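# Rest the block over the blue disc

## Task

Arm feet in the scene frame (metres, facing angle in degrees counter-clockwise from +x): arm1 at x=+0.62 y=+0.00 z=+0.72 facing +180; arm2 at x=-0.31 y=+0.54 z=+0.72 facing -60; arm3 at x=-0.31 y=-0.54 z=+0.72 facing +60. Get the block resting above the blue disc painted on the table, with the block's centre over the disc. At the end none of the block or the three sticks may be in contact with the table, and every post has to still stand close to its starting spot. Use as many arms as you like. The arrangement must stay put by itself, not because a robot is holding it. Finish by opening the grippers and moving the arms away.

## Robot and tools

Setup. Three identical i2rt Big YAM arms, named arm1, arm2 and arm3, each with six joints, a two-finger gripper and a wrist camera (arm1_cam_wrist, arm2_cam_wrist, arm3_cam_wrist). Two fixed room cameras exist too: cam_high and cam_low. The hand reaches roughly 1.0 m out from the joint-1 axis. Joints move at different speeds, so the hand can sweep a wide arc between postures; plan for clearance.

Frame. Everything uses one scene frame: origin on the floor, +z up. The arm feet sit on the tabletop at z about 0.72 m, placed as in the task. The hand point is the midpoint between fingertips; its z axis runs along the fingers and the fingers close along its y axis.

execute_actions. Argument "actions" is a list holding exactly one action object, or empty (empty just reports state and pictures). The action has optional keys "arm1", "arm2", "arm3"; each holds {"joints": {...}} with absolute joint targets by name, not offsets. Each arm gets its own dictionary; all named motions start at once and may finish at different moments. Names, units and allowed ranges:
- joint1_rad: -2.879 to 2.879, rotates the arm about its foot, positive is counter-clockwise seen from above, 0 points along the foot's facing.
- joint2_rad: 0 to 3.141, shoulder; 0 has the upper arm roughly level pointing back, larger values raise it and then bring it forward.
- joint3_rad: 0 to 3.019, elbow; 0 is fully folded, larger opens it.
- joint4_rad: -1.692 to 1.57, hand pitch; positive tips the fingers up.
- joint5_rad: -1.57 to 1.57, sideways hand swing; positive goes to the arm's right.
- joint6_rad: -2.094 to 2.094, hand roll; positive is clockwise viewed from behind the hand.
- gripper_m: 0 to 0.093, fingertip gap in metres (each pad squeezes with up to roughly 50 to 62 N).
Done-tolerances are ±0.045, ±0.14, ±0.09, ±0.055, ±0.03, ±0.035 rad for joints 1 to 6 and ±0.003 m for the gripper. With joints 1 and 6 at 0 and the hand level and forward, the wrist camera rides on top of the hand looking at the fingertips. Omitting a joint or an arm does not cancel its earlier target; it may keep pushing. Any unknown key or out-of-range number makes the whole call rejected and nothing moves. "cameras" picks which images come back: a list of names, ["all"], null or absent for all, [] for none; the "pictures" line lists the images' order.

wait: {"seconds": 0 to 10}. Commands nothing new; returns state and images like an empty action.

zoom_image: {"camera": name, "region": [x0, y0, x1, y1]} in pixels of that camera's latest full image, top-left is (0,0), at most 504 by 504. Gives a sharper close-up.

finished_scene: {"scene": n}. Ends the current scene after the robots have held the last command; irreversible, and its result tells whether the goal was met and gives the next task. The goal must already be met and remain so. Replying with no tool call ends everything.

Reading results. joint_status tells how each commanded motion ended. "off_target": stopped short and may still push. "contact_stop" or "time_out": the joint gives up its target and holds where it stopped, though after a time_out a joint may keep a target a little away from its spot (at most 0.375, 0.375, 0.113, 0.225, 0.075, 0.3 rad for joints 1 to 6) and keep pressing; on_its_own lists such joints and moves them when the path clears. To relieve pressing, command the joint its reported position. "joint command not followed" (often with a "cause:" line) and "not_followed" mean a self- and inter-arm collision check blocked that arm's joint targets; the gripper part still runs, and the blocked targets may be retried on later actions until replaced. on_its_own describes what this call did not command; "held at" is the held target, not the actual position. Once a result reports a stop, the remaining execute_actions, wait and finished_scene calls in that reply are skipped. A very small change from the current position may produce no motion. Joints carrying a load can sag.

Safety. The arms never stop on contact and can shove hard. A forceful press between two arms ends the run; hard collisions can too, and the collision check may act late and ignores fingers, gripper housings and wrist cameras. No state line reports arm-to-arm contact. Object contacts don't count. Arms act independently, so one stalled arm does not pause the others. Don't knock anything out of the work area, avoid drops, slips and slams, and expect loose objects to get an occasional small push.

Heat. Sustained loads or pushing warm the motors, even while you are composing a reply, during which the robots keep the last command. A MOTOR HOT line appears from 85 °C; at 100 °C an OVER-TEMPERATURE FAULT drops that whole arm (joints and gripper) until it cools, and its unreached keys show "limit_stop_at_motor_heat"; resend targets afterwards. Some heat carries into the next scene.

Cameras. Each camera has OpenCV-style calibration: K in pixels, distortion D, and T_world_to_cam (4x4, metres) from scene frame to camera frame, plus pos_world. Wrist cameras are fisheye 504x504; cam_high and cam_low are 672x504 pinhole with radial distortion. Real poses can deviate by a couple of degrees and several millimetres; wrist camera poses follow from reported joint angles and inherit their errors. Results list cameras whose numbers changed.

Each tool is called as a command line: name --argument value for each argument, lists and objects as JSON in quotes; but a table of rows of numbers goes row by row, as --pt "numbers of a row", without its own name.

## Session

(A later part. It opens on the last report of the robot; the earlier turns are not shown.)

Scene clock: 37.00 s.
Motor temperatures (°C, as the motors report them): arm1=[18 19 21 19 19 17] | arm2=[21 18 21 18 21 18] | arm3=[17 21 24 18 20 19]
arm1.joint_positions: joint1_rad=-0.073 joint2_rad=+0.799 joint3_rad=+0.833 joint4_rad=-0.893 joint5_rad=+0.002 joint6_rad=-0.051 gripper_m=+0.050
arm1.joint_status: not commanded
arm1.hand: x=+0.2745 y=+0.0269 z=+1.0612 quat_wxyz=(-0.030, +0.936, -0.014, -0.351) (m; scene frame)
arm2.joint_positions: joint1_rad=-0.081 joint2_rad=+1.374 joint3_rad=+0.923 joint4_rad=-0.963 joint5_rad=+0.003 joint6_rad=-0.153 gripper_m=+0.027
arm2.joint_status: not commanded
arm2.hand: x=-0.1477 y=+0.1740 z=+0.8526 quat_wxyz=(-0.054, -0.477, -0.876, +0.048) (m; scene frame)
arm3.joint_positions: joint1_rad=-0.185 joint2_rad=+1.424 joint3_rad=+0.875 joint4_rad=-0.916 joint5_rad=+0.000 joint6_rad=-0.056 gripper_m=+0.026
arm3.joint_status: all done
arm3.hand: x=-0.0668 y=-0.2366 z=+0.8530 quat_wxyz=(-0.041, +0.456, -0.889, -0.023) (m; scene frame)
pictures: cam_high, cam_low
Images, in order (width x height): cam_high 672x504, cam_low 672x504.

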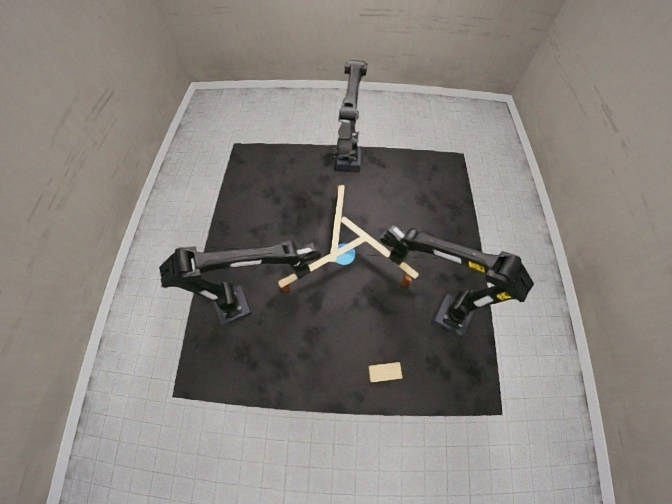

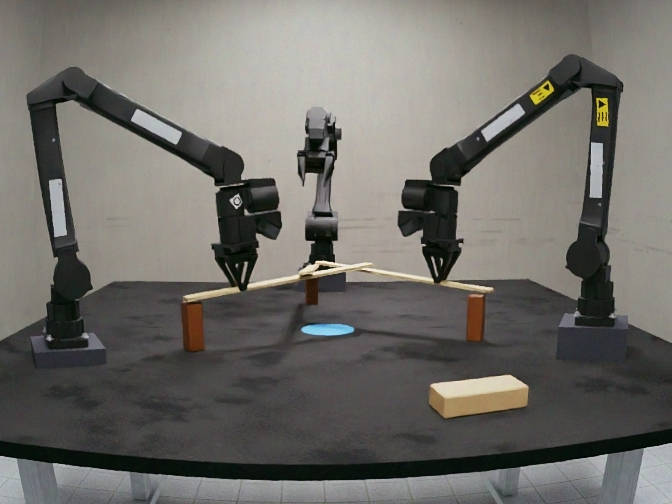

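Passing well.

execute_actions --actions '[{"arm3":{"joints":{"joint1_rad":-0.115}}}]' --cameras '["cam_low","cam_high","arm3_cam_wrist"]'

zoom_image --camera "cam_low" --region '[270, 220, 520, 330]'

zoom_image --camera "cam_high" --region '[290, 170, 440, 300]'

Scene clock: 37.97 s.
Motor temperatures (°C, as the motors report them): arm1=[18 19 21 19 19 17] | arm2=[21 18 21 18 21 18] | arm3=[17 21 24 18 20 19]
arm1.joint_positions: joint1_rad=-0.073 joint2_rad=+0.799 joint3_rad=+0.833 joint4_rad=-0.893 joint5_rad=+0.002 joint6_rad=-0.051 gripper_m=+0.050
arm1.joint_status: not commanded
arm1.hand: x=+0.2745 y=+0.0269 z=+1.0612 quat_wxyz=(-0.030, +0.936, -0.014, -0.351) (m; scene frame)
arm2.joint_positions: joint1_rad=-0.081 joint2_rad=+1.374 joint3_rad=+0.923 joint4_rad=-0.963 joint5_rad=+0.003 joint6_rad=-0.153 gripper_m=+0.027
arm2.joint_status: not commanded
arm2.hand: x=-0.1477 y=+0.1740 z=+0.8526 quat_wxyz=(-0.054, -0.477, -0.876, +0.048) (m; scene frame)
arm3.joint_positions: joint1_rad=-0.114 joint2_rad=+1.424 joint3_rad=+0.875 joint4_rad=-0.916 joint5_rad=+0.000 joint6_rad=-0.056 gripper_m=+0.026
arm3.joint_status: all done
arm3.hand: x=-0.0889 y=-0.2200 z=+0.8532 quat_wxyz=(-0.040, +0.488, -0.872, -0.025) (m; scene frame)
pictures: arm3_cam_wrist, cam_high, cam_low
camera_calibration (this result's frames):
arm3_cam_wrist: T_world_to_cam=[[0.851616, -0.524166, -0.000557214, -0.037036], [-0.455431, -0.740467, 0.494259, -0.613587], [-0.259486, -0.420665, -0.869315, 0.746736], [0, 0, 0, 1]] pos_world=[-0.0541384, -0.159628, 0.952398]
Images, in order (width x height): arm3_cam_wrist 504x504, cam_high 672x504, cam_low 672x504.

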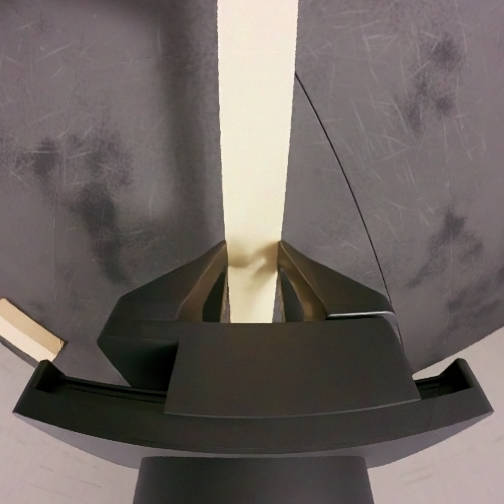

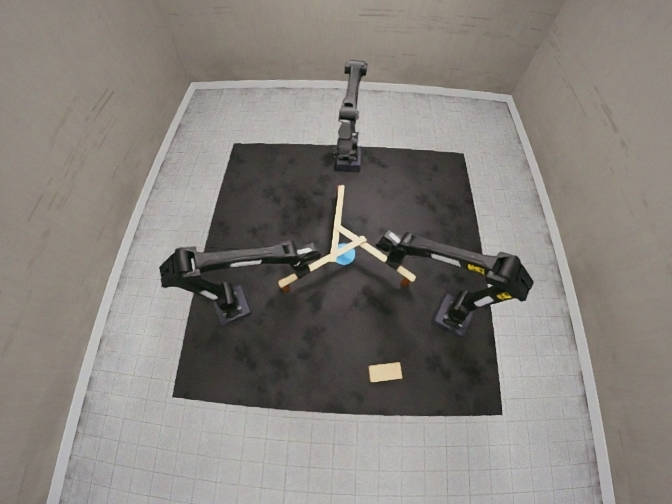

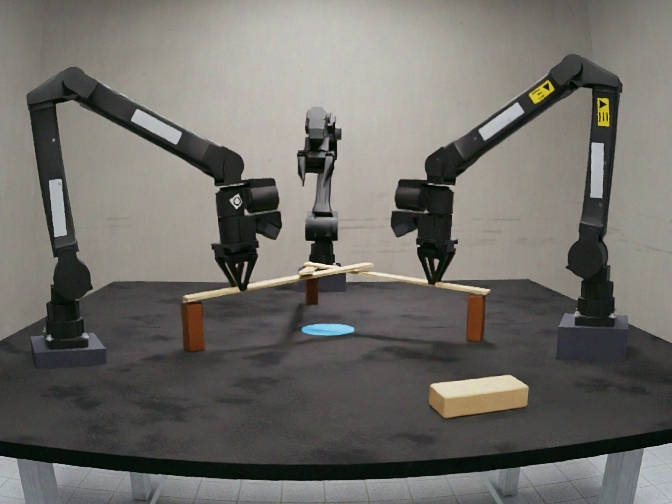

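Region (270, 220, 520, 330) of cam_low's 672x504 image, scaled by 2.016, with more detail than that image has; it fills the top 222 rows of this view, and the rest is white.

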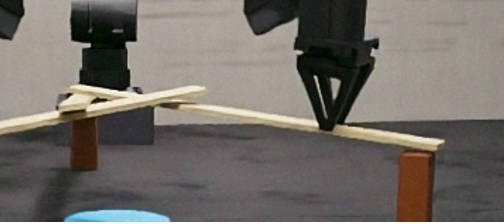

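Region (290, 170, 440, 300) of cam_high's 672x504 image, scaled by 3.360, with more detail than that image has; it fills the top 437 rows of this view, and the rest is white.

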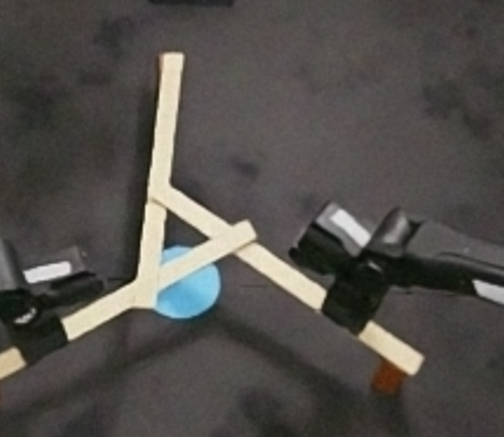

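execute_actions --actions '[{"arm3":{"joints":{"joint2_rad":1.44,"joint4_rad":-0.865}}}]' --cameras '[]'

execute_actions --actions '[{"arm3":{"joints":{"gripper_m":0.05}}}]' --cameras '[]'

execute_actions --actions '[{"arm3":{"joints":{"joint2_rad":1.0}},"arm2":{"joints":{"joint4_rad":-1.03,"joint2_rad":1.39}}}]' --cameras '["cam_low","cam_high"]'

zoom_image --camera "cam_low" --region '[170, 220, 500, 330]'

zoom_image --camera "cam_high" --region '[270, 170, 430, 300]'

Scene clock: 39.17 s.
Motor temperatures (°C, as the motors report them): arm1=[18 19 21 19 19 17] | arm2=[21 18 21 18 21 18] | arm3=[17 21 25 18 20 19]
arm1.joint_positions: joint1_rad=-0.073 joint2_rad=+0.799 joint3_rad=+0.833 joint4_rad=-0.893 joint5_rad=+0.002 joint6_rad=-0.051 gripper_m=+0.050
arm1.joint_status: not commanded
arm1.hand: x=+0.2745 y=+0.0269 z=+1.0612 quat_wxyz=(-0.030, +0.936, -0.014, -0.351) (m; scene frame)
arm2.joint_positions: joint1_rad=-0.081 joint2_rad=+1.374 joint3_rad=+0.923 joint4_rad=-0.963 joint5_rad=+0.003 joint6_rad=-0.153 gripper_m=+0.027
arm2.joint_status: not commanded
arm2.hand: x=-0.1477 y=+0.1740 z=+0.8526 quat_wxyz=(-0.054, -0.477, -0.876, +0.048) (m; scene frame)
arm3.joint_positions: joint1_rad=-0.114 joint2_rad=+1.433 joint3_rad=+0.875 joint4_rad=-0.887 joint5_rad=+0.000 joint6_rad=-0.056 gripper_m=+0.026
arm3.joint_status: all done
arm3.hand: x=-0.0852 y=-0.2147 z=+0.8504 quat_wxyz=(-0.049, +0.487, -0.871, -0.029) (m; scene frame)
pictures: none
No camera images: the call's "cameras" was empty. Leave "cameras" out to get every camera's image.

Scene clock: 39.70 s.
Motor temperatures (°C, as the motors report them): arm1=[18 19 21 19 19 17] | arm2=[21 18 22 18 21 18] | arm3=[17 21 25 18 20 19]
arm1.joint_positions: joint1_rad=-0.073 joint2_rad=+0.799 joint3_rad=+0.833 joint4_rad=-0.893 joint5_rad=+0.002 joint6_rad=-0.051 gripper_m=+0.050
arm1.joint_status: not commanded
arm1.hand: x=+0.2745 y=+0.0269 z=+1.0612 quat_wxyz=(-0.030, +0.936, -0.014, -0.351) (m; scene frame)
arm2.joint_positions: joint1_rad=-0.081 joint2_rad=+1.374 joint3_rad=+0.923 joint4_rad=-0.963 joint5_rad=+0.003 joint6_rad=-0.153 gripper_m=+0.027
arm2.joint_status: not commanded
arm2.hand: x=-0.1477 y=+0.1740 z=+0.8526 quat_wxyz=(-0.054, -0.477, -0.876, +0.048) (m; scene frame)
arm3.joint_positions: joint1_rad=-0.114 joint2_rad=+1.433 joint3_rad=+0.875 joint4_rad=-0.885 joint5_rad=+0.000 joint6_rad=-0.056 gripper_m=+0.050
arm3.joint_status: all done
arm3.hand: x=-0.0849 y=-0.2142 z=+0.8505 quat_wxyz=(-0.050, +0.487, -0.871, -0.029) (m; scene frame)
pictures: none
No camera images: the call's "cameras" was empty. Leave "cameras" out to get every camera's image.

Scene clock: 41.00 s.
Motor temperatures (°C, as the motors report them): arm1=[18 19 21 19 19 17] | arm2=[21 18 22 18 21 18] | arm3=[17 21 25 18 20 19]
arm1.joint_positions: joint1_rad=-0.073 joint2_rad=+0.799 joint3_rad=+0.833 joint4_rad=-0.893 joint5_rad=+0.002 joint6_rad=-0.051 gripper_m=+0.050
arm1.joint_status: not commanded
arm1.hand: x=+0.2745 y=+0.0269 z=+1.0612 quat_wxyz=(-0.030, +0.936, -0.014, -0.351) (m; scene frame)
arm2.joint_positions: joint1_rad=-0.081 joint2_rad=+1.384 joint3_rad=+0.923 joint4_rad=-1.018 joint5_rad=+0.003 joint6_rad=-0.153 gripper_m=+0.027
arm2.joint_status: all done
arm2.hand: x=-0.1534 y=+0.1866 z=+0.8476 quat_wxyz=(-0.028, -0.478, -0.877, +0.028) (m; scene frame)
arm3.joint_positions: joint1_rad=-0.114 joint2_rad=+0.993 joint3_rad=+0.885 joint4_rad=-0.885 joint5_rad=+0.000 joint6_rad=-0.056 gripper_m=+0.050
arm3.joint_status: all done
arm3.hand: x=-0.0864 y=-0.2189 z=+1.0196 quat_wxyz=(-0.249, +0.468, -0.838, -0.126) (m; scene frame)
pictures: cam_high, cam_low
Images, in order (width x height): cam_high 672x504, cam_low 672x504.

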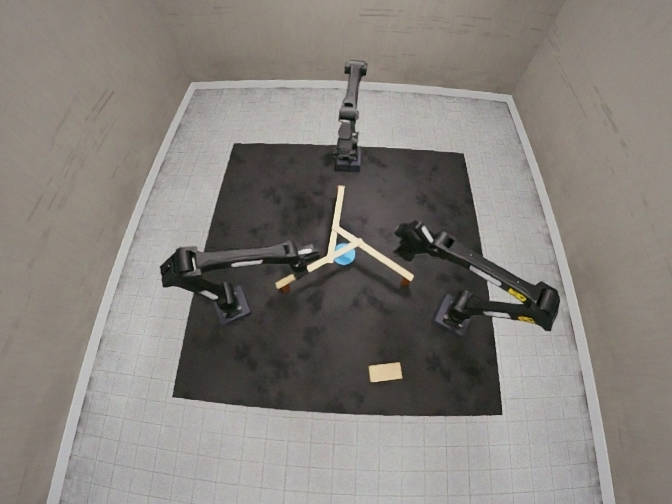

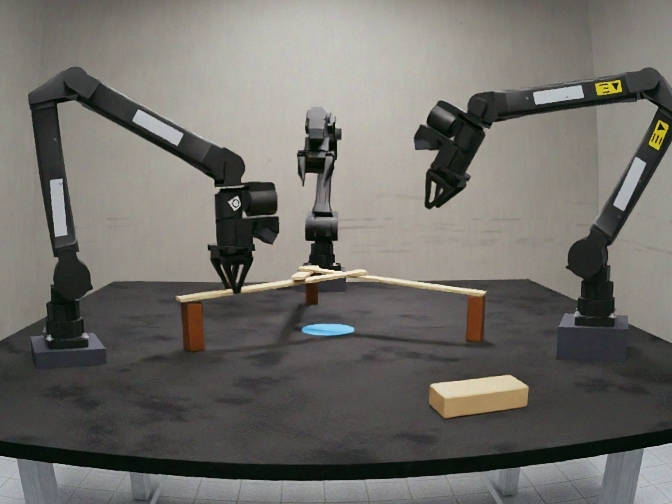

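Region (170, 220, 500, 330) of cam_low's 672x504 image, scaled by 1.527, with more detail than that image has.

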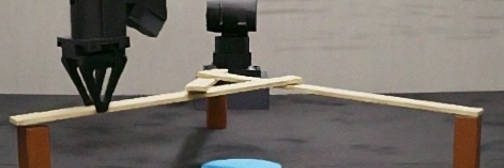

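Region (270, 170, 430, 300) of cam_high's 672x504 image, scaled by 3.150, with more detail than that image has; it fills the top 410 rows of this view, and the rest is white.

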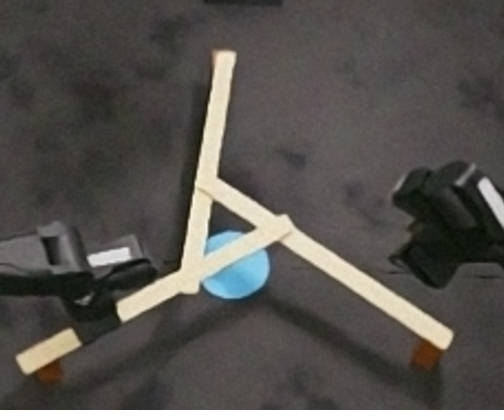

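execute_actions --actions '[{"arm2":{"joints":{"gripper_m":0.05}},"arm3":{"joints":{"joint1_rad":1.147,"joint3_rad":1.04,"joint4_rad":-0.96,"joint6_rad":0.49,"gripper_m":0.093,"joint2_rad":0.9}}}]' --cameras '[]'

execute_actions --actions '[{"arm2":{"joints":{"joint2_rad":0.7,"joint1_rad":-0.08}},"arm3":{"joints":{"joint2_rad":1.6}}}]' --cameras '["cam_low","cam_high","arm3_cam_wrist"]'

zoom_image --camera "cam_high" --region '[270, 170, 430, 300]'

Scene clock: 43.13 s.
Motor temperatures (°C, as the motors report them): arm1=[18 19 21 19 19 17] | arm2=[21 18 22 18 21 18] | arm3=[17 21 26 18 20 19]
arm1.joint_positions: joint1_rad=-0.073 joint2_rad=+0.799 joint3_rad=+0.833 joint4_rad=-0.893 joint5_rad=+0.002 joint6_rad=-0.051 gripper_m=+0.050
arm1.joint_status: not commanded
arm1.hand: x=+0.2745 y=+0.0269 z=+1.0612 quat_wxyz=(-0.030, +0.936, -0.014, -0.351) (m; scene frame)
arm2.joint_positions: joint1_rad=-0.081 joint2_rad=+1.384 joint3_rad=+0.923 joint4_rad=-1.018 joint5_rad=+0.003 joint6_rad=-0.153 gripper_m=+0.050
arm2.joint_status: all done
arm2.hand: x=-0.1534 y=+0.1866 z=+0.8476 quat_wxyz=(-0.028, -0.478, -0.877, +0.028) (m; scene frame)
arm3.joint_positions: joint1_rad=+1.145 joint2_rad=+0.898 joint3_rad=+0.996 joint4_rad=-0.942 joint5_rad=+0.000 joint6_rad=+0.477 gripper_m=+0.093
arm3.joint_status: all done
arm3.hand: x=-0.5371 y=-0.2310 z=+1.1110 quat_wxyz=(-0.072, +0.714, -0.602, -0.351) (m; scene frame)
pictures: none
No camera images: the call's "cameras" was empty. Leave "cameras" out to get every camera's image.

Scene clock: 44.53 s.
Motor temperatures (°C, as the motors report them): arm1=[18 19 21 19 19 17] | arm2=[21 18 22 18 21 18] | arm3=[17 21 26 18 20 19]
arm1.joint_positions: joint1_rad=-0.073 joint2_rad=+0.799 joint3_rad=+0.833 joint4_rad=-0.893 joint5_rad=+0.002 joint6_rad=-0.051 gripper_m=+0.050
arm1.joint_status: not commanded
arm1.hand: x=+0.2745 y=+0.0269 z=+1.0612 quat_wxyz=(-0.030, +0.936, -0.014, -0.351) (m; scene frame)
arm2.joint_positions: joint1_rad=-0.081 joint2_rad=+0.692 joint3_rad=+0.923 joint4_rad=-1.020 joint5_rad=+0.003 joint6_rad=-0.153 gripper_m=+0.050
arm2.joint_status: all done
arm2.hand: x=-0.1765 y=+0.2431 z=+1.0849 quat_wxyz=(-0.295, -0.443, -0.815, +0.231) (m; scene frame)
arm3.joint_positions: joint1_rad=+1.145 joint2_rad=+1.610 joint3_rad=+0.997 joint4_rad=-0.944 joint5_rad=+0.000 joint6_rad=+0.478 gripper_m=+0.093
arm3.joint_status: all done
arm3.hand: x=-0.5639 y=-0.2025 z=+0.8288 quat_wxyz=(+0.005, +0.766, -0.643, -0.010) (m; scene frame)
pictures: arm3_cam_wrist, cam_high, cam_low
camera_calibration (this result's frames):
arm3_cam_wrist: T_world_to_cam=[[0.98488, 0.17234, -0.0176076, 0.606897], [0.151816, -0.809671, 0.566908, -0.536726], [0.0834445, -0.56101, -0.823593, 0.736721], [0, 0, 0, 1]] pos_world=[-0.577712, -0.125856, 0.921719]
Images, in order (width x height): arm3_cam_wrist 504x504, cam_high 672x504, cam_low 672x504.

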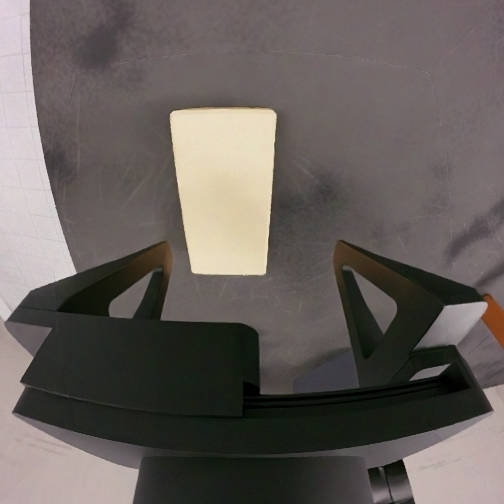

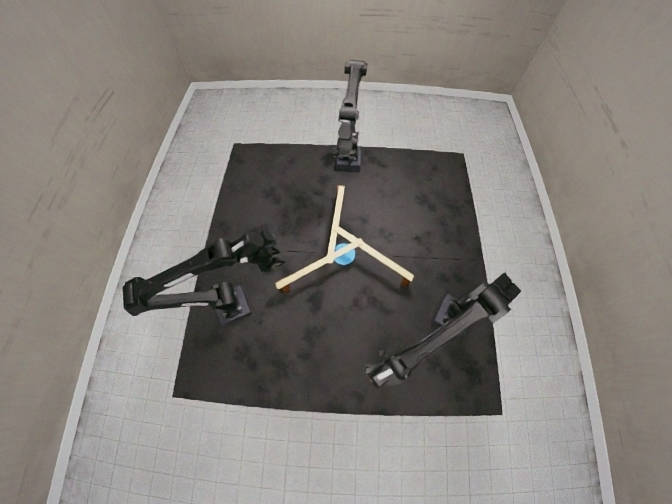

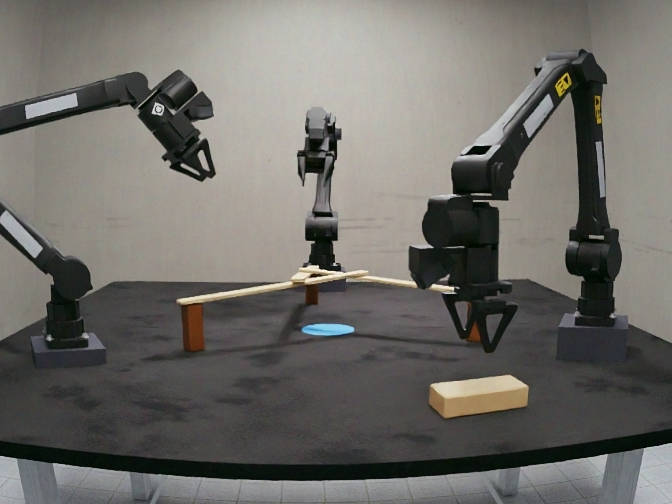

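Region (270, 170, 430, 300) of cam_high's 672x504 image, scaled by 3.150, with more detail than that image has; it fills the top 410 rows of this view, and the rest is white.

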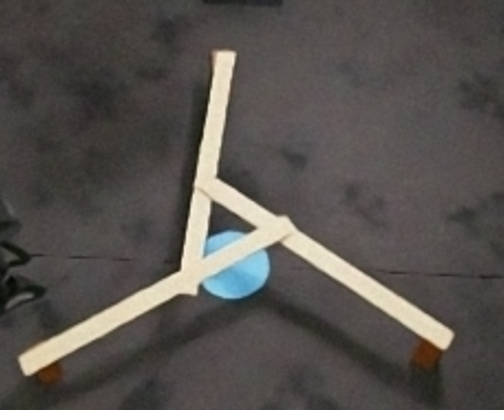

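execute_actions --actions '[{"arm3":{"joints":{"joint1_rad":1.17,"joint6_rad":0.51,"joint2_rad":1.68,"joint4_rad":-0.835}}}]' --cameras '["arm3_cam_wrist"]'

execute_actions --actions '[{"arm3":{"joints":{"joint2_rad":1.79,"joint4_rad":-0.745}}}]' --cameras '["arm3_cam_wrist","cam_low"]'

Scene clock: 46.27 s.
Motor temperatures (°C, as the motors report them): arm1=[18 19 21 19 19 17] | arm2=[21 18 22 18 21 18] | arm3=[17 21 26 18 20 19]
arm1.joint_positions: joint1_rad=-0.073 joint2_rad=+0.799 joint3_rad=+0.833 joint4_rad=-0.893 joint5_rad=+0.002 joint6_rad=-0.051 gripper_m=+0.050
arm1.joint_status: not commanded
arm1.hand: x=+0.2745 y=+0.0269 z=+1.0612 quat_wxyz=(-0.030, +0.936, -0.014, -0.351) (m; scene frame)
arm2.joint_positions: joint1_rad=-0.081 joint2_rad=+0.692 joint3_rad=+0.923 joint4_rad=-1.020 joint5_rad=+0.003 joint6_rad=-0.153 gripper_m=+0.050
arm2.joint_status: not commanded
arm2.hand: x=-0.1765 y=+0.2431 z=+1.0849 quat_wxyz=(-0.295, -0.443, -0.815, +0.231) (m; scene frame)
arm3.joint_positions: joint1_rad=+1.163 joint2_rad=+1.684 joint3_rad=+0.997 joint4_rad=-0.853 joint5_rad=+0.000 joint6_rad=+0.498 gripper_m=+0.093
arm3.joint_status: all done
arm3.hand: x=-0.5796 y=-0.1960 z=+0.7994 quat_wxyz=(+0.004, +0.765, -0.644, -0.019) (m; scene frame)
pictures: arm3_cam_wrist
camera_calibration (this result's frames):
arm3_cam_wrist: T_world_to_cam=[[0.984945, 0.170895, -0.026037, 0.62723], [0.156477, -0.817375, 0.554449, -0.501249], [0.0734706, -0.550176, -0.83181, 0.720416], [0, 0, 0, 1]] pos_world=[-0.592283, -0.120543, 0.893497]
Images, in order (width x height): arm3_cam_wrist 504x504.

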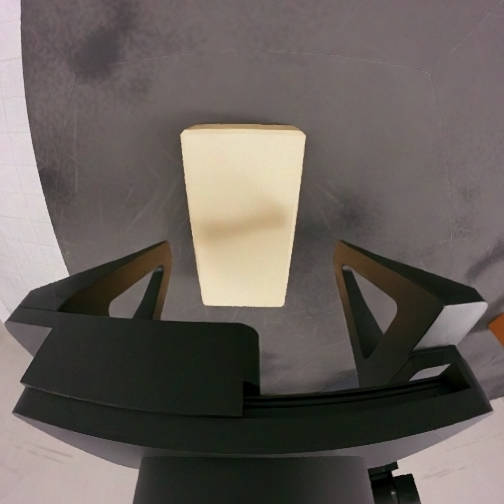

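Scene clock: 47.17 s.
Motor temperatures (°C, as the motors report them): arm1=[18 19 21 19 19 17] | arm2=[21 18 22 18 21 18] | arm3=[17 21 26 18 20 19]
arm1.joint_positions: joint1_rad=-0.073 joint2_rad=+0.799 joint3_rad=+0.833 joint4_rad=-0.893 joint5_rad=+0.002 joint6_rad=-0.051 gripper_m=+0.050
arm1.joint_status: not commanded
arm1.hand: x=+0.2745 y=+0.0269 z=+1.0612 quat_wxyz=(-0.030, +0.936, -0.014, -0.351) (m; scene frame)
arm2.joint_positions: joint1_rad=-0.081 joint2_rad=+0.692 joint3_rad=+0.923 joint4_rad=-1.020 joint5_rad=+0.003 joint6_rad=-0.153 gripper_m=+0.050
arm2.joint_status: not commanded
arm2.hand: x=-0.1765 y=+0.2431 z=+1.0849 quat_wxyz=(-0.295, -0.443, -0.815, +0.231) (m; scene frame)
arm3.joint_positions: joint1_rad=+1.163 joint2_rad=+1.801 joint3_rad=+1.002 joint4_rad=-0.762 joint5_rad=+0.000 joint6_rad=+0.498 gripper_m=+0.093
arm3.joint_status: all done
arm3.hand: x=-0.5855 y=-0.1895 z=+0.7528 quat_wxyz=(+0.006, +0.765, -0.644, -0.009) (m; scene frame)
pictures: arm3_cam_wrist, cam_low
camera_calibration (this result's frames):
arm3_cam_wrist: T_world_to_cam=[[0.985163, 0.170838, -0.0163719, 0.623616], [0.14965, -0.80843, 0.569249, -0.482631], [0.0840138, -0.563254, -0.822002, 0.681932], [0, 0, 0, 1]] pos_world=[-0.599429, -0.11261, 0.845497]
Images, in order (width x height): arm3_cam_wrist 504x504, cam_low 672x504.

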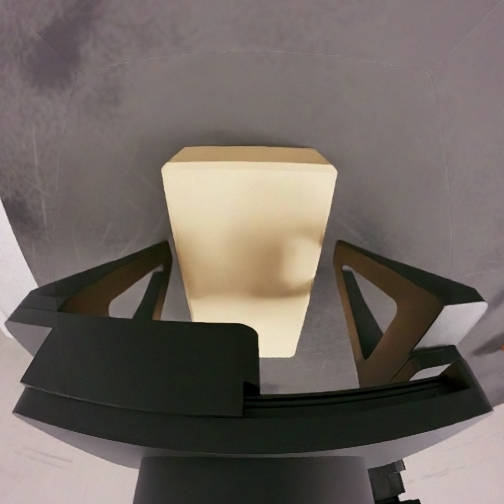

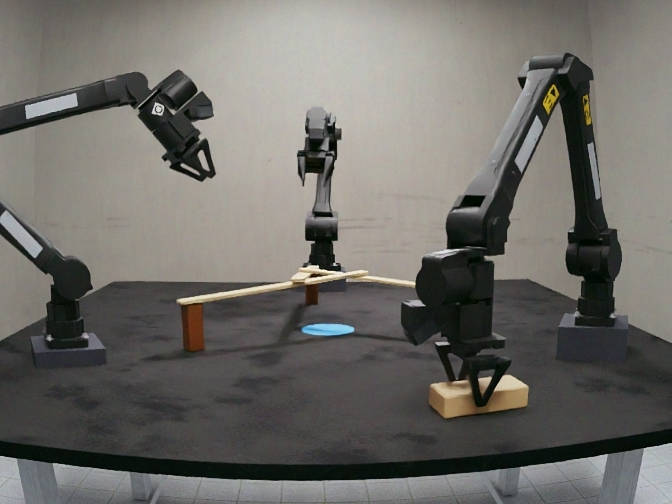

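execute_actions --actions '[{"arm3":{"joints":{"gripper_m":0.04}},"arm1":{"joints":{"joint2_rad":0.3}},"arm2":{"joints":{"joint2_rad":0.3}}}]' --cameras '[]'

execute_actions --actions '[{"arm3":{"joints":{"joint2_rad":1.5,"joint3_rad":1.4,"joint4_rad":-1.38}}}]' --cameras '[]'

execute_actions --actions '[{"arm3":{"joints":{"joint1_rad":-0.03,"joint2_rad":1.8,"joint3_rad":1.89}}}]' --cameras '[]'

execute_actions --actions '[{"arm3":{"joints":{"joint2_rad":1.99}}}]'

Scene clock: 49.27 s.
Motor temperatures (°C, as the motors report them): arm1=[18 19 21 19 19 17] | arm2=[21 18 22 18 21 18] | arm3=[17 21 26 18 20 19]
arm1.joint_positions: joint1_rad=-0.073 joint2_rad=+0.298 joint3_rad=+0.833 joint4_rad=-0.893 joint5_rad=+0.002 joint6_rad=-0.051 gripper_m=+0.050
arm1.joint_status: all done
arm1.hand: x=+0.3852 y=+0.0160 z=+1.1993 quat_wxyz=(-0.044, +0.819, -0.011, -0.572) (m; scene frame)
arm2.joint_positions: joint1_rad=-0.081 joint2_rad=+0.293 joint3_rad=+0.923 joint4_rad=-1.020 joint5_rad=+0.003 joint6_rad=-0.153 gripper_m=+0.050
arm2.joint_status: all done
arm2.hand: x=-0.2175 y=+0.3369 z=+1.1851 quat_wxyz=(-0.436, -0.398, -0.733, +0.338) (m; scene frame)
arm3.joint_positions: joint1_rad=+1.164 joint2_rad=+1.801 joint3_rad=+1.002 joint4_rad=-0.761 joint5_rad=+0.000 joint6_rad=+0.499 gripper_m=+0.069
arm3.joint_status: gripper_m off_target (ended at +0.069, target +0.040)
arm3.hand: x=-0.5859 y=-0.1892 z=+0.7528 quat_wxyz=(+0.005, +0.765, -0.644, -0.010) (m; scene frame)
pictures: none
No camera images: the call's "cameras" was empty. Leave "cameras" out to get every camera's image.

Scene clock: 50.73 s.
Motor temperatures (°C, as the motors report them): arm1=[18 19 21 19 19 17] | arm2=[21 18 22 18 21 18] | arm3=[17 22 26 18 20 19]
arm1.joint_positions: joint1_rad=-0.073 joint2_rad=+0.298 joint3_rad=+0.833 joint4_rad=-0.893 joint5_rad=+0.002 joint6_rad=-0.051 gripper_m=+0.050
arm1.joint_status: not commanded
arm1.hand: x=+0.3852 y=+0.0160 z=+1.1993 quat_wxyz=(-0.044, +0.819, -0.011, -0.572) (m; scene frame)
arm2.joint_positions: joint1_rad=-0.081 joint2_rad=+0.293 joint3_rad=+0.923 joint4_rad=-1.020 joint5_rad=+0.003 joint6_rad=-0.153 gripper_m=+0.050
arm2.joint_status: not commanded
arm2.hand: x=-0.2175 y=+0.3369 z=+1.1851 quat_wxyz=(-0.436, -0.398, -0.733, +0.338) (m; scene frame)
arm3.joint_positions: joint1_rad=+1.164 joint2_rad=+1.518 joint3_rad=+1.381 joint4_rad=-1.364 joint5_rad=+0.000 joint6_rad=+0.499 gripper_m=+0.069
arm3.joint_status: all done
arm3.hand: x=-0.5957 y=-0.1712 z=+1.0033 quat_wxyz=(-0.001, +0.764, -0.644, -0.038) (m; scene frame)
pictures: none
No camera images: the call's "cameras" was empty. Leave "cameras" out to get every camera's image.

Scene clock: 52.60 s.
Motor temperatures (°C, as the motors report them): arm1=[18 19 21 19 19 17] | arm2=[21 18 22 18 21 18] | arm3=[17 22 27 18 20 19]
arm1.joint_positions: joint1_rad=-0.073 joint2_rad=+0.298 joint3_rad=+0.833 joint4_rad=-0.893 joint5_rad=+0.002 joint6_rad=-0.051 gripper_m=+0.050
arm1.joint_status: not commanded
arm1.hand: x=+0.3852 y=+0.0160 z=+1.1993 quat_wxyz=(-0.044, +0.819, -0.011, -0.572) (m; scene frame)
arm2.joint_positions: joint1_rad=-0.081 joint2_rad=+0.293 joint3_rad=+0.923 joint4_rad=-1.020 joint5_rad=+0.003 joint6_rad=-0.153 gripper_m=+0.050
arm2.joint_status: not commanded
arm2.hand: x=-0.2175 y=+0.3369 z=+1.1851 quat_wxyz=(-0.436, -0.398, -0.733, +0.338) (m; scene frame)
arm3.joint_positions: joint1_rad=-0.032 joint2_rad=+1.852 joint3_rad=+1.837 joint4_rad=-1.373 joint5_rad=+0.003 joint6_rad=+0.499 gripper_m=+0.069
arm3.joint_status: all done
arm3.hand: x=+0.0042 y=-0.0010 z=+1.0072 quat_wxyz=(-0.059, +0.268, -0.960, -0.062) (m; scene frame)
pictures: none
No camera images: the call's "cameras" was empty. Leave "cameras" out to get every camera's image.

Scene clock: 53.77 s.
Motor temperatures (°C, as the motors report them): arm1=[18 19 21 19 19 17] | arm2=[21 18 22 18 21 18] | arm3=[17 22 27 18 20 19]
arm1.joint_positions: joint1_rad=-0.073 joint2_rad=+0.298 joint3_rad=+0.833 joint4_rad=-0.893 joint5_rad=+0.002 joint6_rad=-0.051 gripper_m=+0.050
arm1.joint_status: not commanded
arm1.hand: x=+0.3852 y=+0.0160 z=+1.1993 quat_wxyz=(-0.044, +0.819, -0.011, -0.572) (m; scene frame)
arm2.joint_positions: joint1_rad=-0.081 joint2_rad=+0.293 joint3_rad=+0.923 joint4_rad=-1.020 joint5_rad=+0.003 joint6_rad=-0.153 gripper_m=+0.050
arm2.joint_status: not commanded
arm2.hand: x=-0.2175 y=+0.3369 z=+1.1851 quat_wxyz=(-0.436, -0.398, -0.733, +0.338) (m; scene frame)
arm3.joint_positions: joint1_rad=-0.032 joint2_rad=+2.038 joint3_rad=+1.839 joint4_rad=-1.373 joint5_rad=+0.003 joint6_rad=+0.499 gripper_m=+0.069
arm3.joint_status: all done
arm3.hand: x=+0.0069 y=+0.0058 z=+0.8960 quat_wxyz=(+0.007, +0.270, -0.963, +0.002) (m; scene frame)
pictures: arm1_cam_wrist, arm2_cam_wrist, arm3_cam_wrist, cam_high, cam_low
camera_calibration (this result's frames):
arm1_cam_wrist: T_world_to_cam=[[0.0621375, 0.995575, 0.0704987, -0.124015], [0.845547, -0.0149819, -0.533691, 0.317339], [-0.530273, 0.0927721, -0.842736, 1.33188], [0, 0, 0, 1]] pos_world=[0.44564, 0.00465985, 1.30053]
arm2_cam_wrist: T_world_to_cam=[[-0.876763, -0.458492, 0.145163, -0.212275], [-0.463257, 0.724103, -0.510949, 0.267731], [0.129153, -0.515228, -0.847266, 1.33205], [0, 0, 0, 1]] pos_world=[-0.234125, 0.39512, 1.29621]
arm3_cam_wrist: T_world_to_cam=[[0.518867, -0.854848, 0.00349066, 0.000292196], [-0.693939, -0.418808, 0.585704, -0.506087], [-0.499226, -0.306324, -0.810518, 0.85213], [0, 0, 0, 1]] pos_world=[0.0740602, 0.0493247, 0.987083]
Images, in order (width x height): arm1_cam_wrist 504x504, arm2_cam_wrist 504x504, arm3_cam_wrist 504x504, cam_high 672x504, cam_low 672x504.

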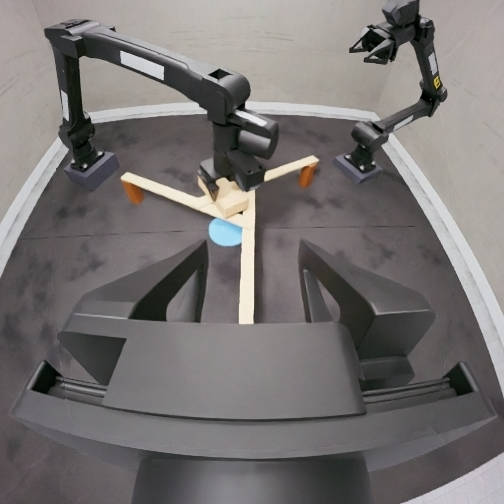

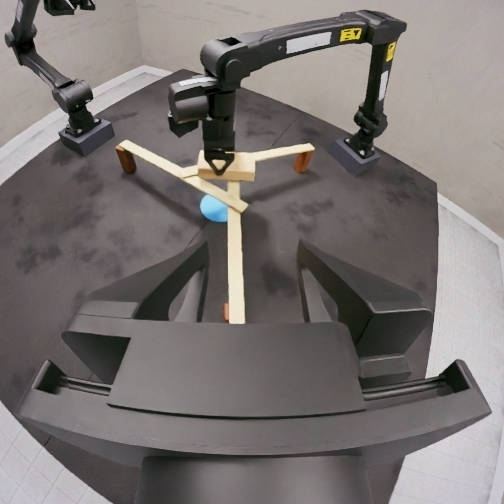

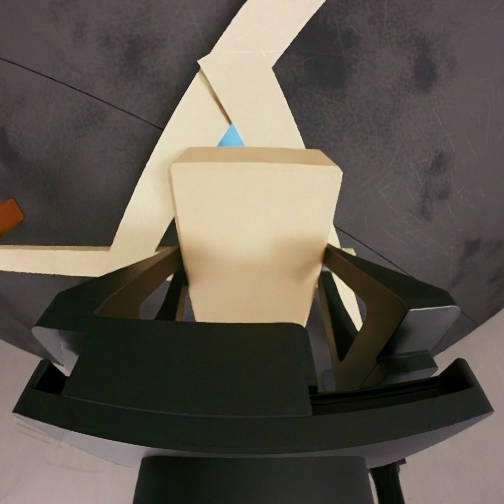

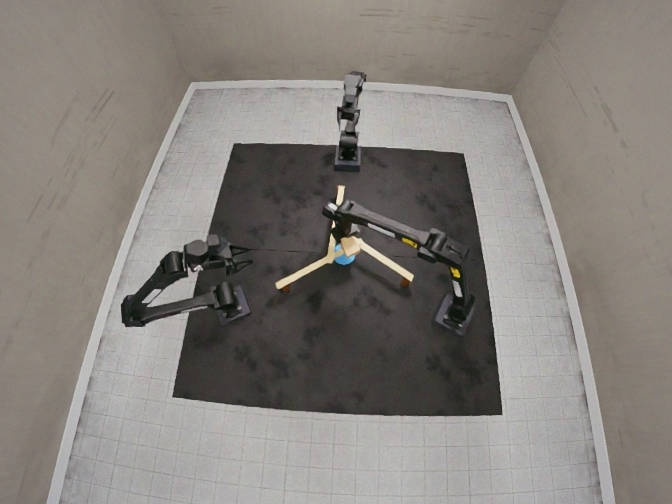

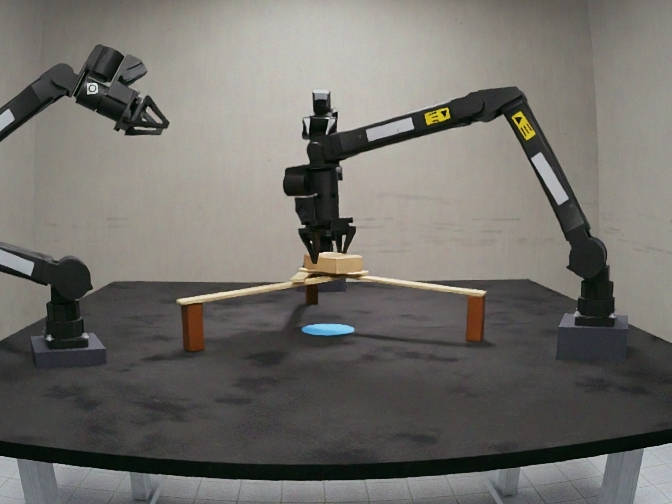

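zoom_image --camera "cam_low" --region '[270, 220, 400, 300]'

Region (270, 220, 400, 300) of cam_low's 672x504 image, scaled by 3.877, with more detail than that image has; it fills the top 310 rows of this view, and the rest is white.

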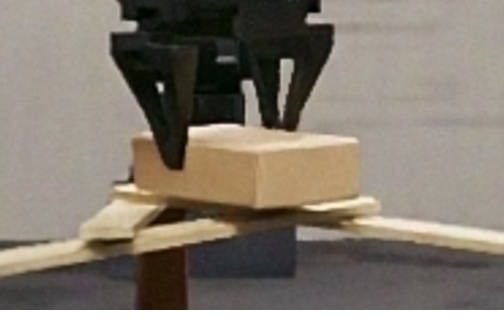

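Within millimetres; release.

execute_actions --actions '[{"arm3":{"joints":{"gripper_m":0.093}}}]' --cameras '[]'

execute_actions --actions '[{"arm3":{"joints":{"joint2_rad":1.2}}}]' --cameras '["cam_low","cam_high","arm1_cam_wrist"]'

Scene clock: 55.17 s.
Motor temperatures (°C, as the motors report them): arm1=[18 19 21 19 19 17] | arm2=[21 18 22 18 21 18] | arm3=[17 23 27 18 20 19]
arm1.joint_positions: joint1_rad=-0.073 joint2_rad=+0.298 joint3_rad=+0.833 joint4_rad=-0.893 joint5_rad=+0.002 joint6_rad=-0.051 gripper_m=+0.050
arm1.joint_status: not commanded
arm1.hand: x=+0.3852 y=+0.0160 z=+1.1993 quat_wxyz=(-0.044, +0.819, -0.011, -0.572) (m; scene frame)
arm2.joint_positions: joint1_rad=-0.081 joint2_rad=+0.293 joint3_rad=+0.923 joint4_rad=-1.020 joint5_rad=+0.003 joint6_rad=-0.153 gripper_m=+0.050
arm2.joint_status: not commanded
arm2.hand: x=-0.2175 y=+0.3369 z=+1.1851 quat_wxyz=(-0.436, -0.398, -0.733, +0.338) (m; scene frame)
arm3.joint_positions: joint1_rad=-0.032 joint2_rad=+2.019 joint3_rad=+1.839 joint4_rad=-1.373 joint5_rad=+0.003 joint6_rad=+0.499 gripper_m=+0.093
arm3.joint_status: all done
arm3.hand: x=+0.0072 y=+0.0060 z=+0.9078 quat_wxyz=(+0.000, +0.270, -0.963, -0.005) (m; scene frame)
pictures: none
No camera images: the call's "cameras" was empty. Leave "cameras" out to get every camera's image.

Scene clock: 57.07 s.
Motor temperatures (°C, as the motors report them): arm1=[18 19 21 19 19 17] | arm2=[21 18 22 18 21 18] | arm3=[17 23 27 18 20 19]
arm1.joint_positions: joint1_rad=-0.073 joint2_rad=+0.298 joint3_rad=+0.833 joint4_rad=-0.893 joint5_rad=+0.002 joint6_rad=-0.051 gripper_m=+0.050
arm1.joint_status: not commanded
arm1.hand: x=+0.3852 y=+0.0160 z=+1.1993 quat_wxyz=(-0.044, +0.819, -0.011, -0.572) (m; scene frame)
arm2.joint_positions: joint1_rad=-0.081 joint2_rad=+0.293 joint3_rad=+0.923 joint4_rad=-1.020 joint5_rad=+0.003 joint6_rad=-0.153 gripper_m=+0.050
arm2.joint_status: not commanded
arm2.hand: x=-0.2175 y=+0.3369 z=+1.1851 quat_wxyz=(-0.436, -0.398, -0.733, +0.338) (m; scene frame)
arm3.joint_positions: joint1_rad=-0.032 joint2_rad=+1.215 joint3_rad=+1.878 joint4_rad=-1.373 joint5_rad=+0.003 joint6_rad=+0.499 gripper_m=+0.093
arm3.joint_status: all done
arm3.hand: x=-0.0799 y=-0.1530 z=+1.3654 quat_wxyz=(-0.293, +0.243, -0.878, -0.290) (m; scene frame)
pictures: arm1_cam_wrist, cam_high, cam_low
camera_calibration (this result's frames):
arm1_cam_wrist: T_world_to_cam=[[0.0621375, 0.995575, 0.0704987, -0.124015], [0.845547, -0.0149819, -0.533691, 0.317339], [-0.530273, 0.0927721, -0.842736, 1.33188], [0, 0, 0, 1]] pos_world=[0.44564, 0.00465985, 1.30053]
Images, in order (width x height): arm1_cam_wrist 504x504, cam_high 672x504, cam_low 672x504.

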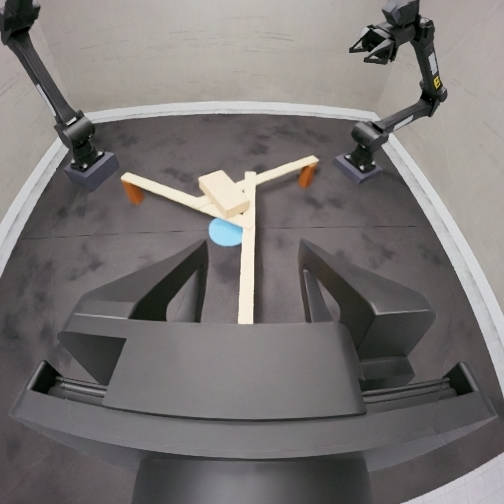

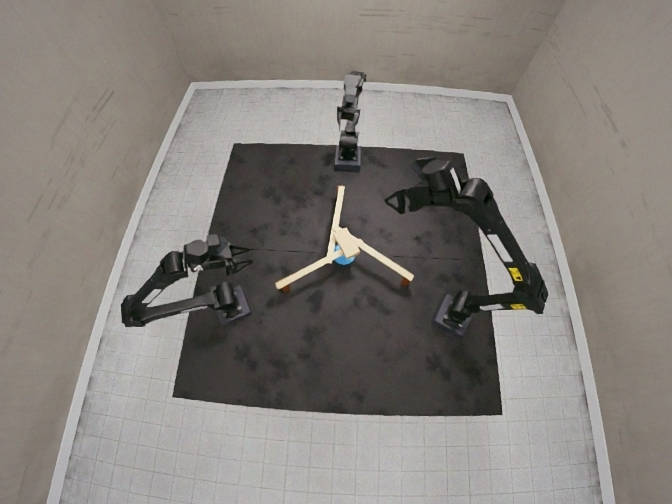

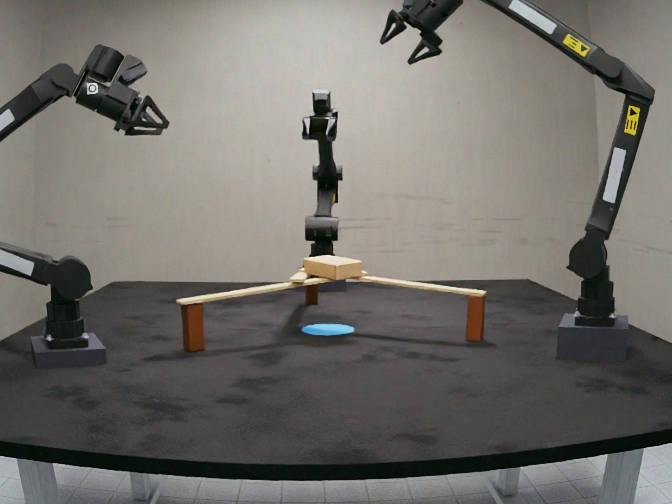

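finished_scene --scene 1

The scene is finished: the task was done.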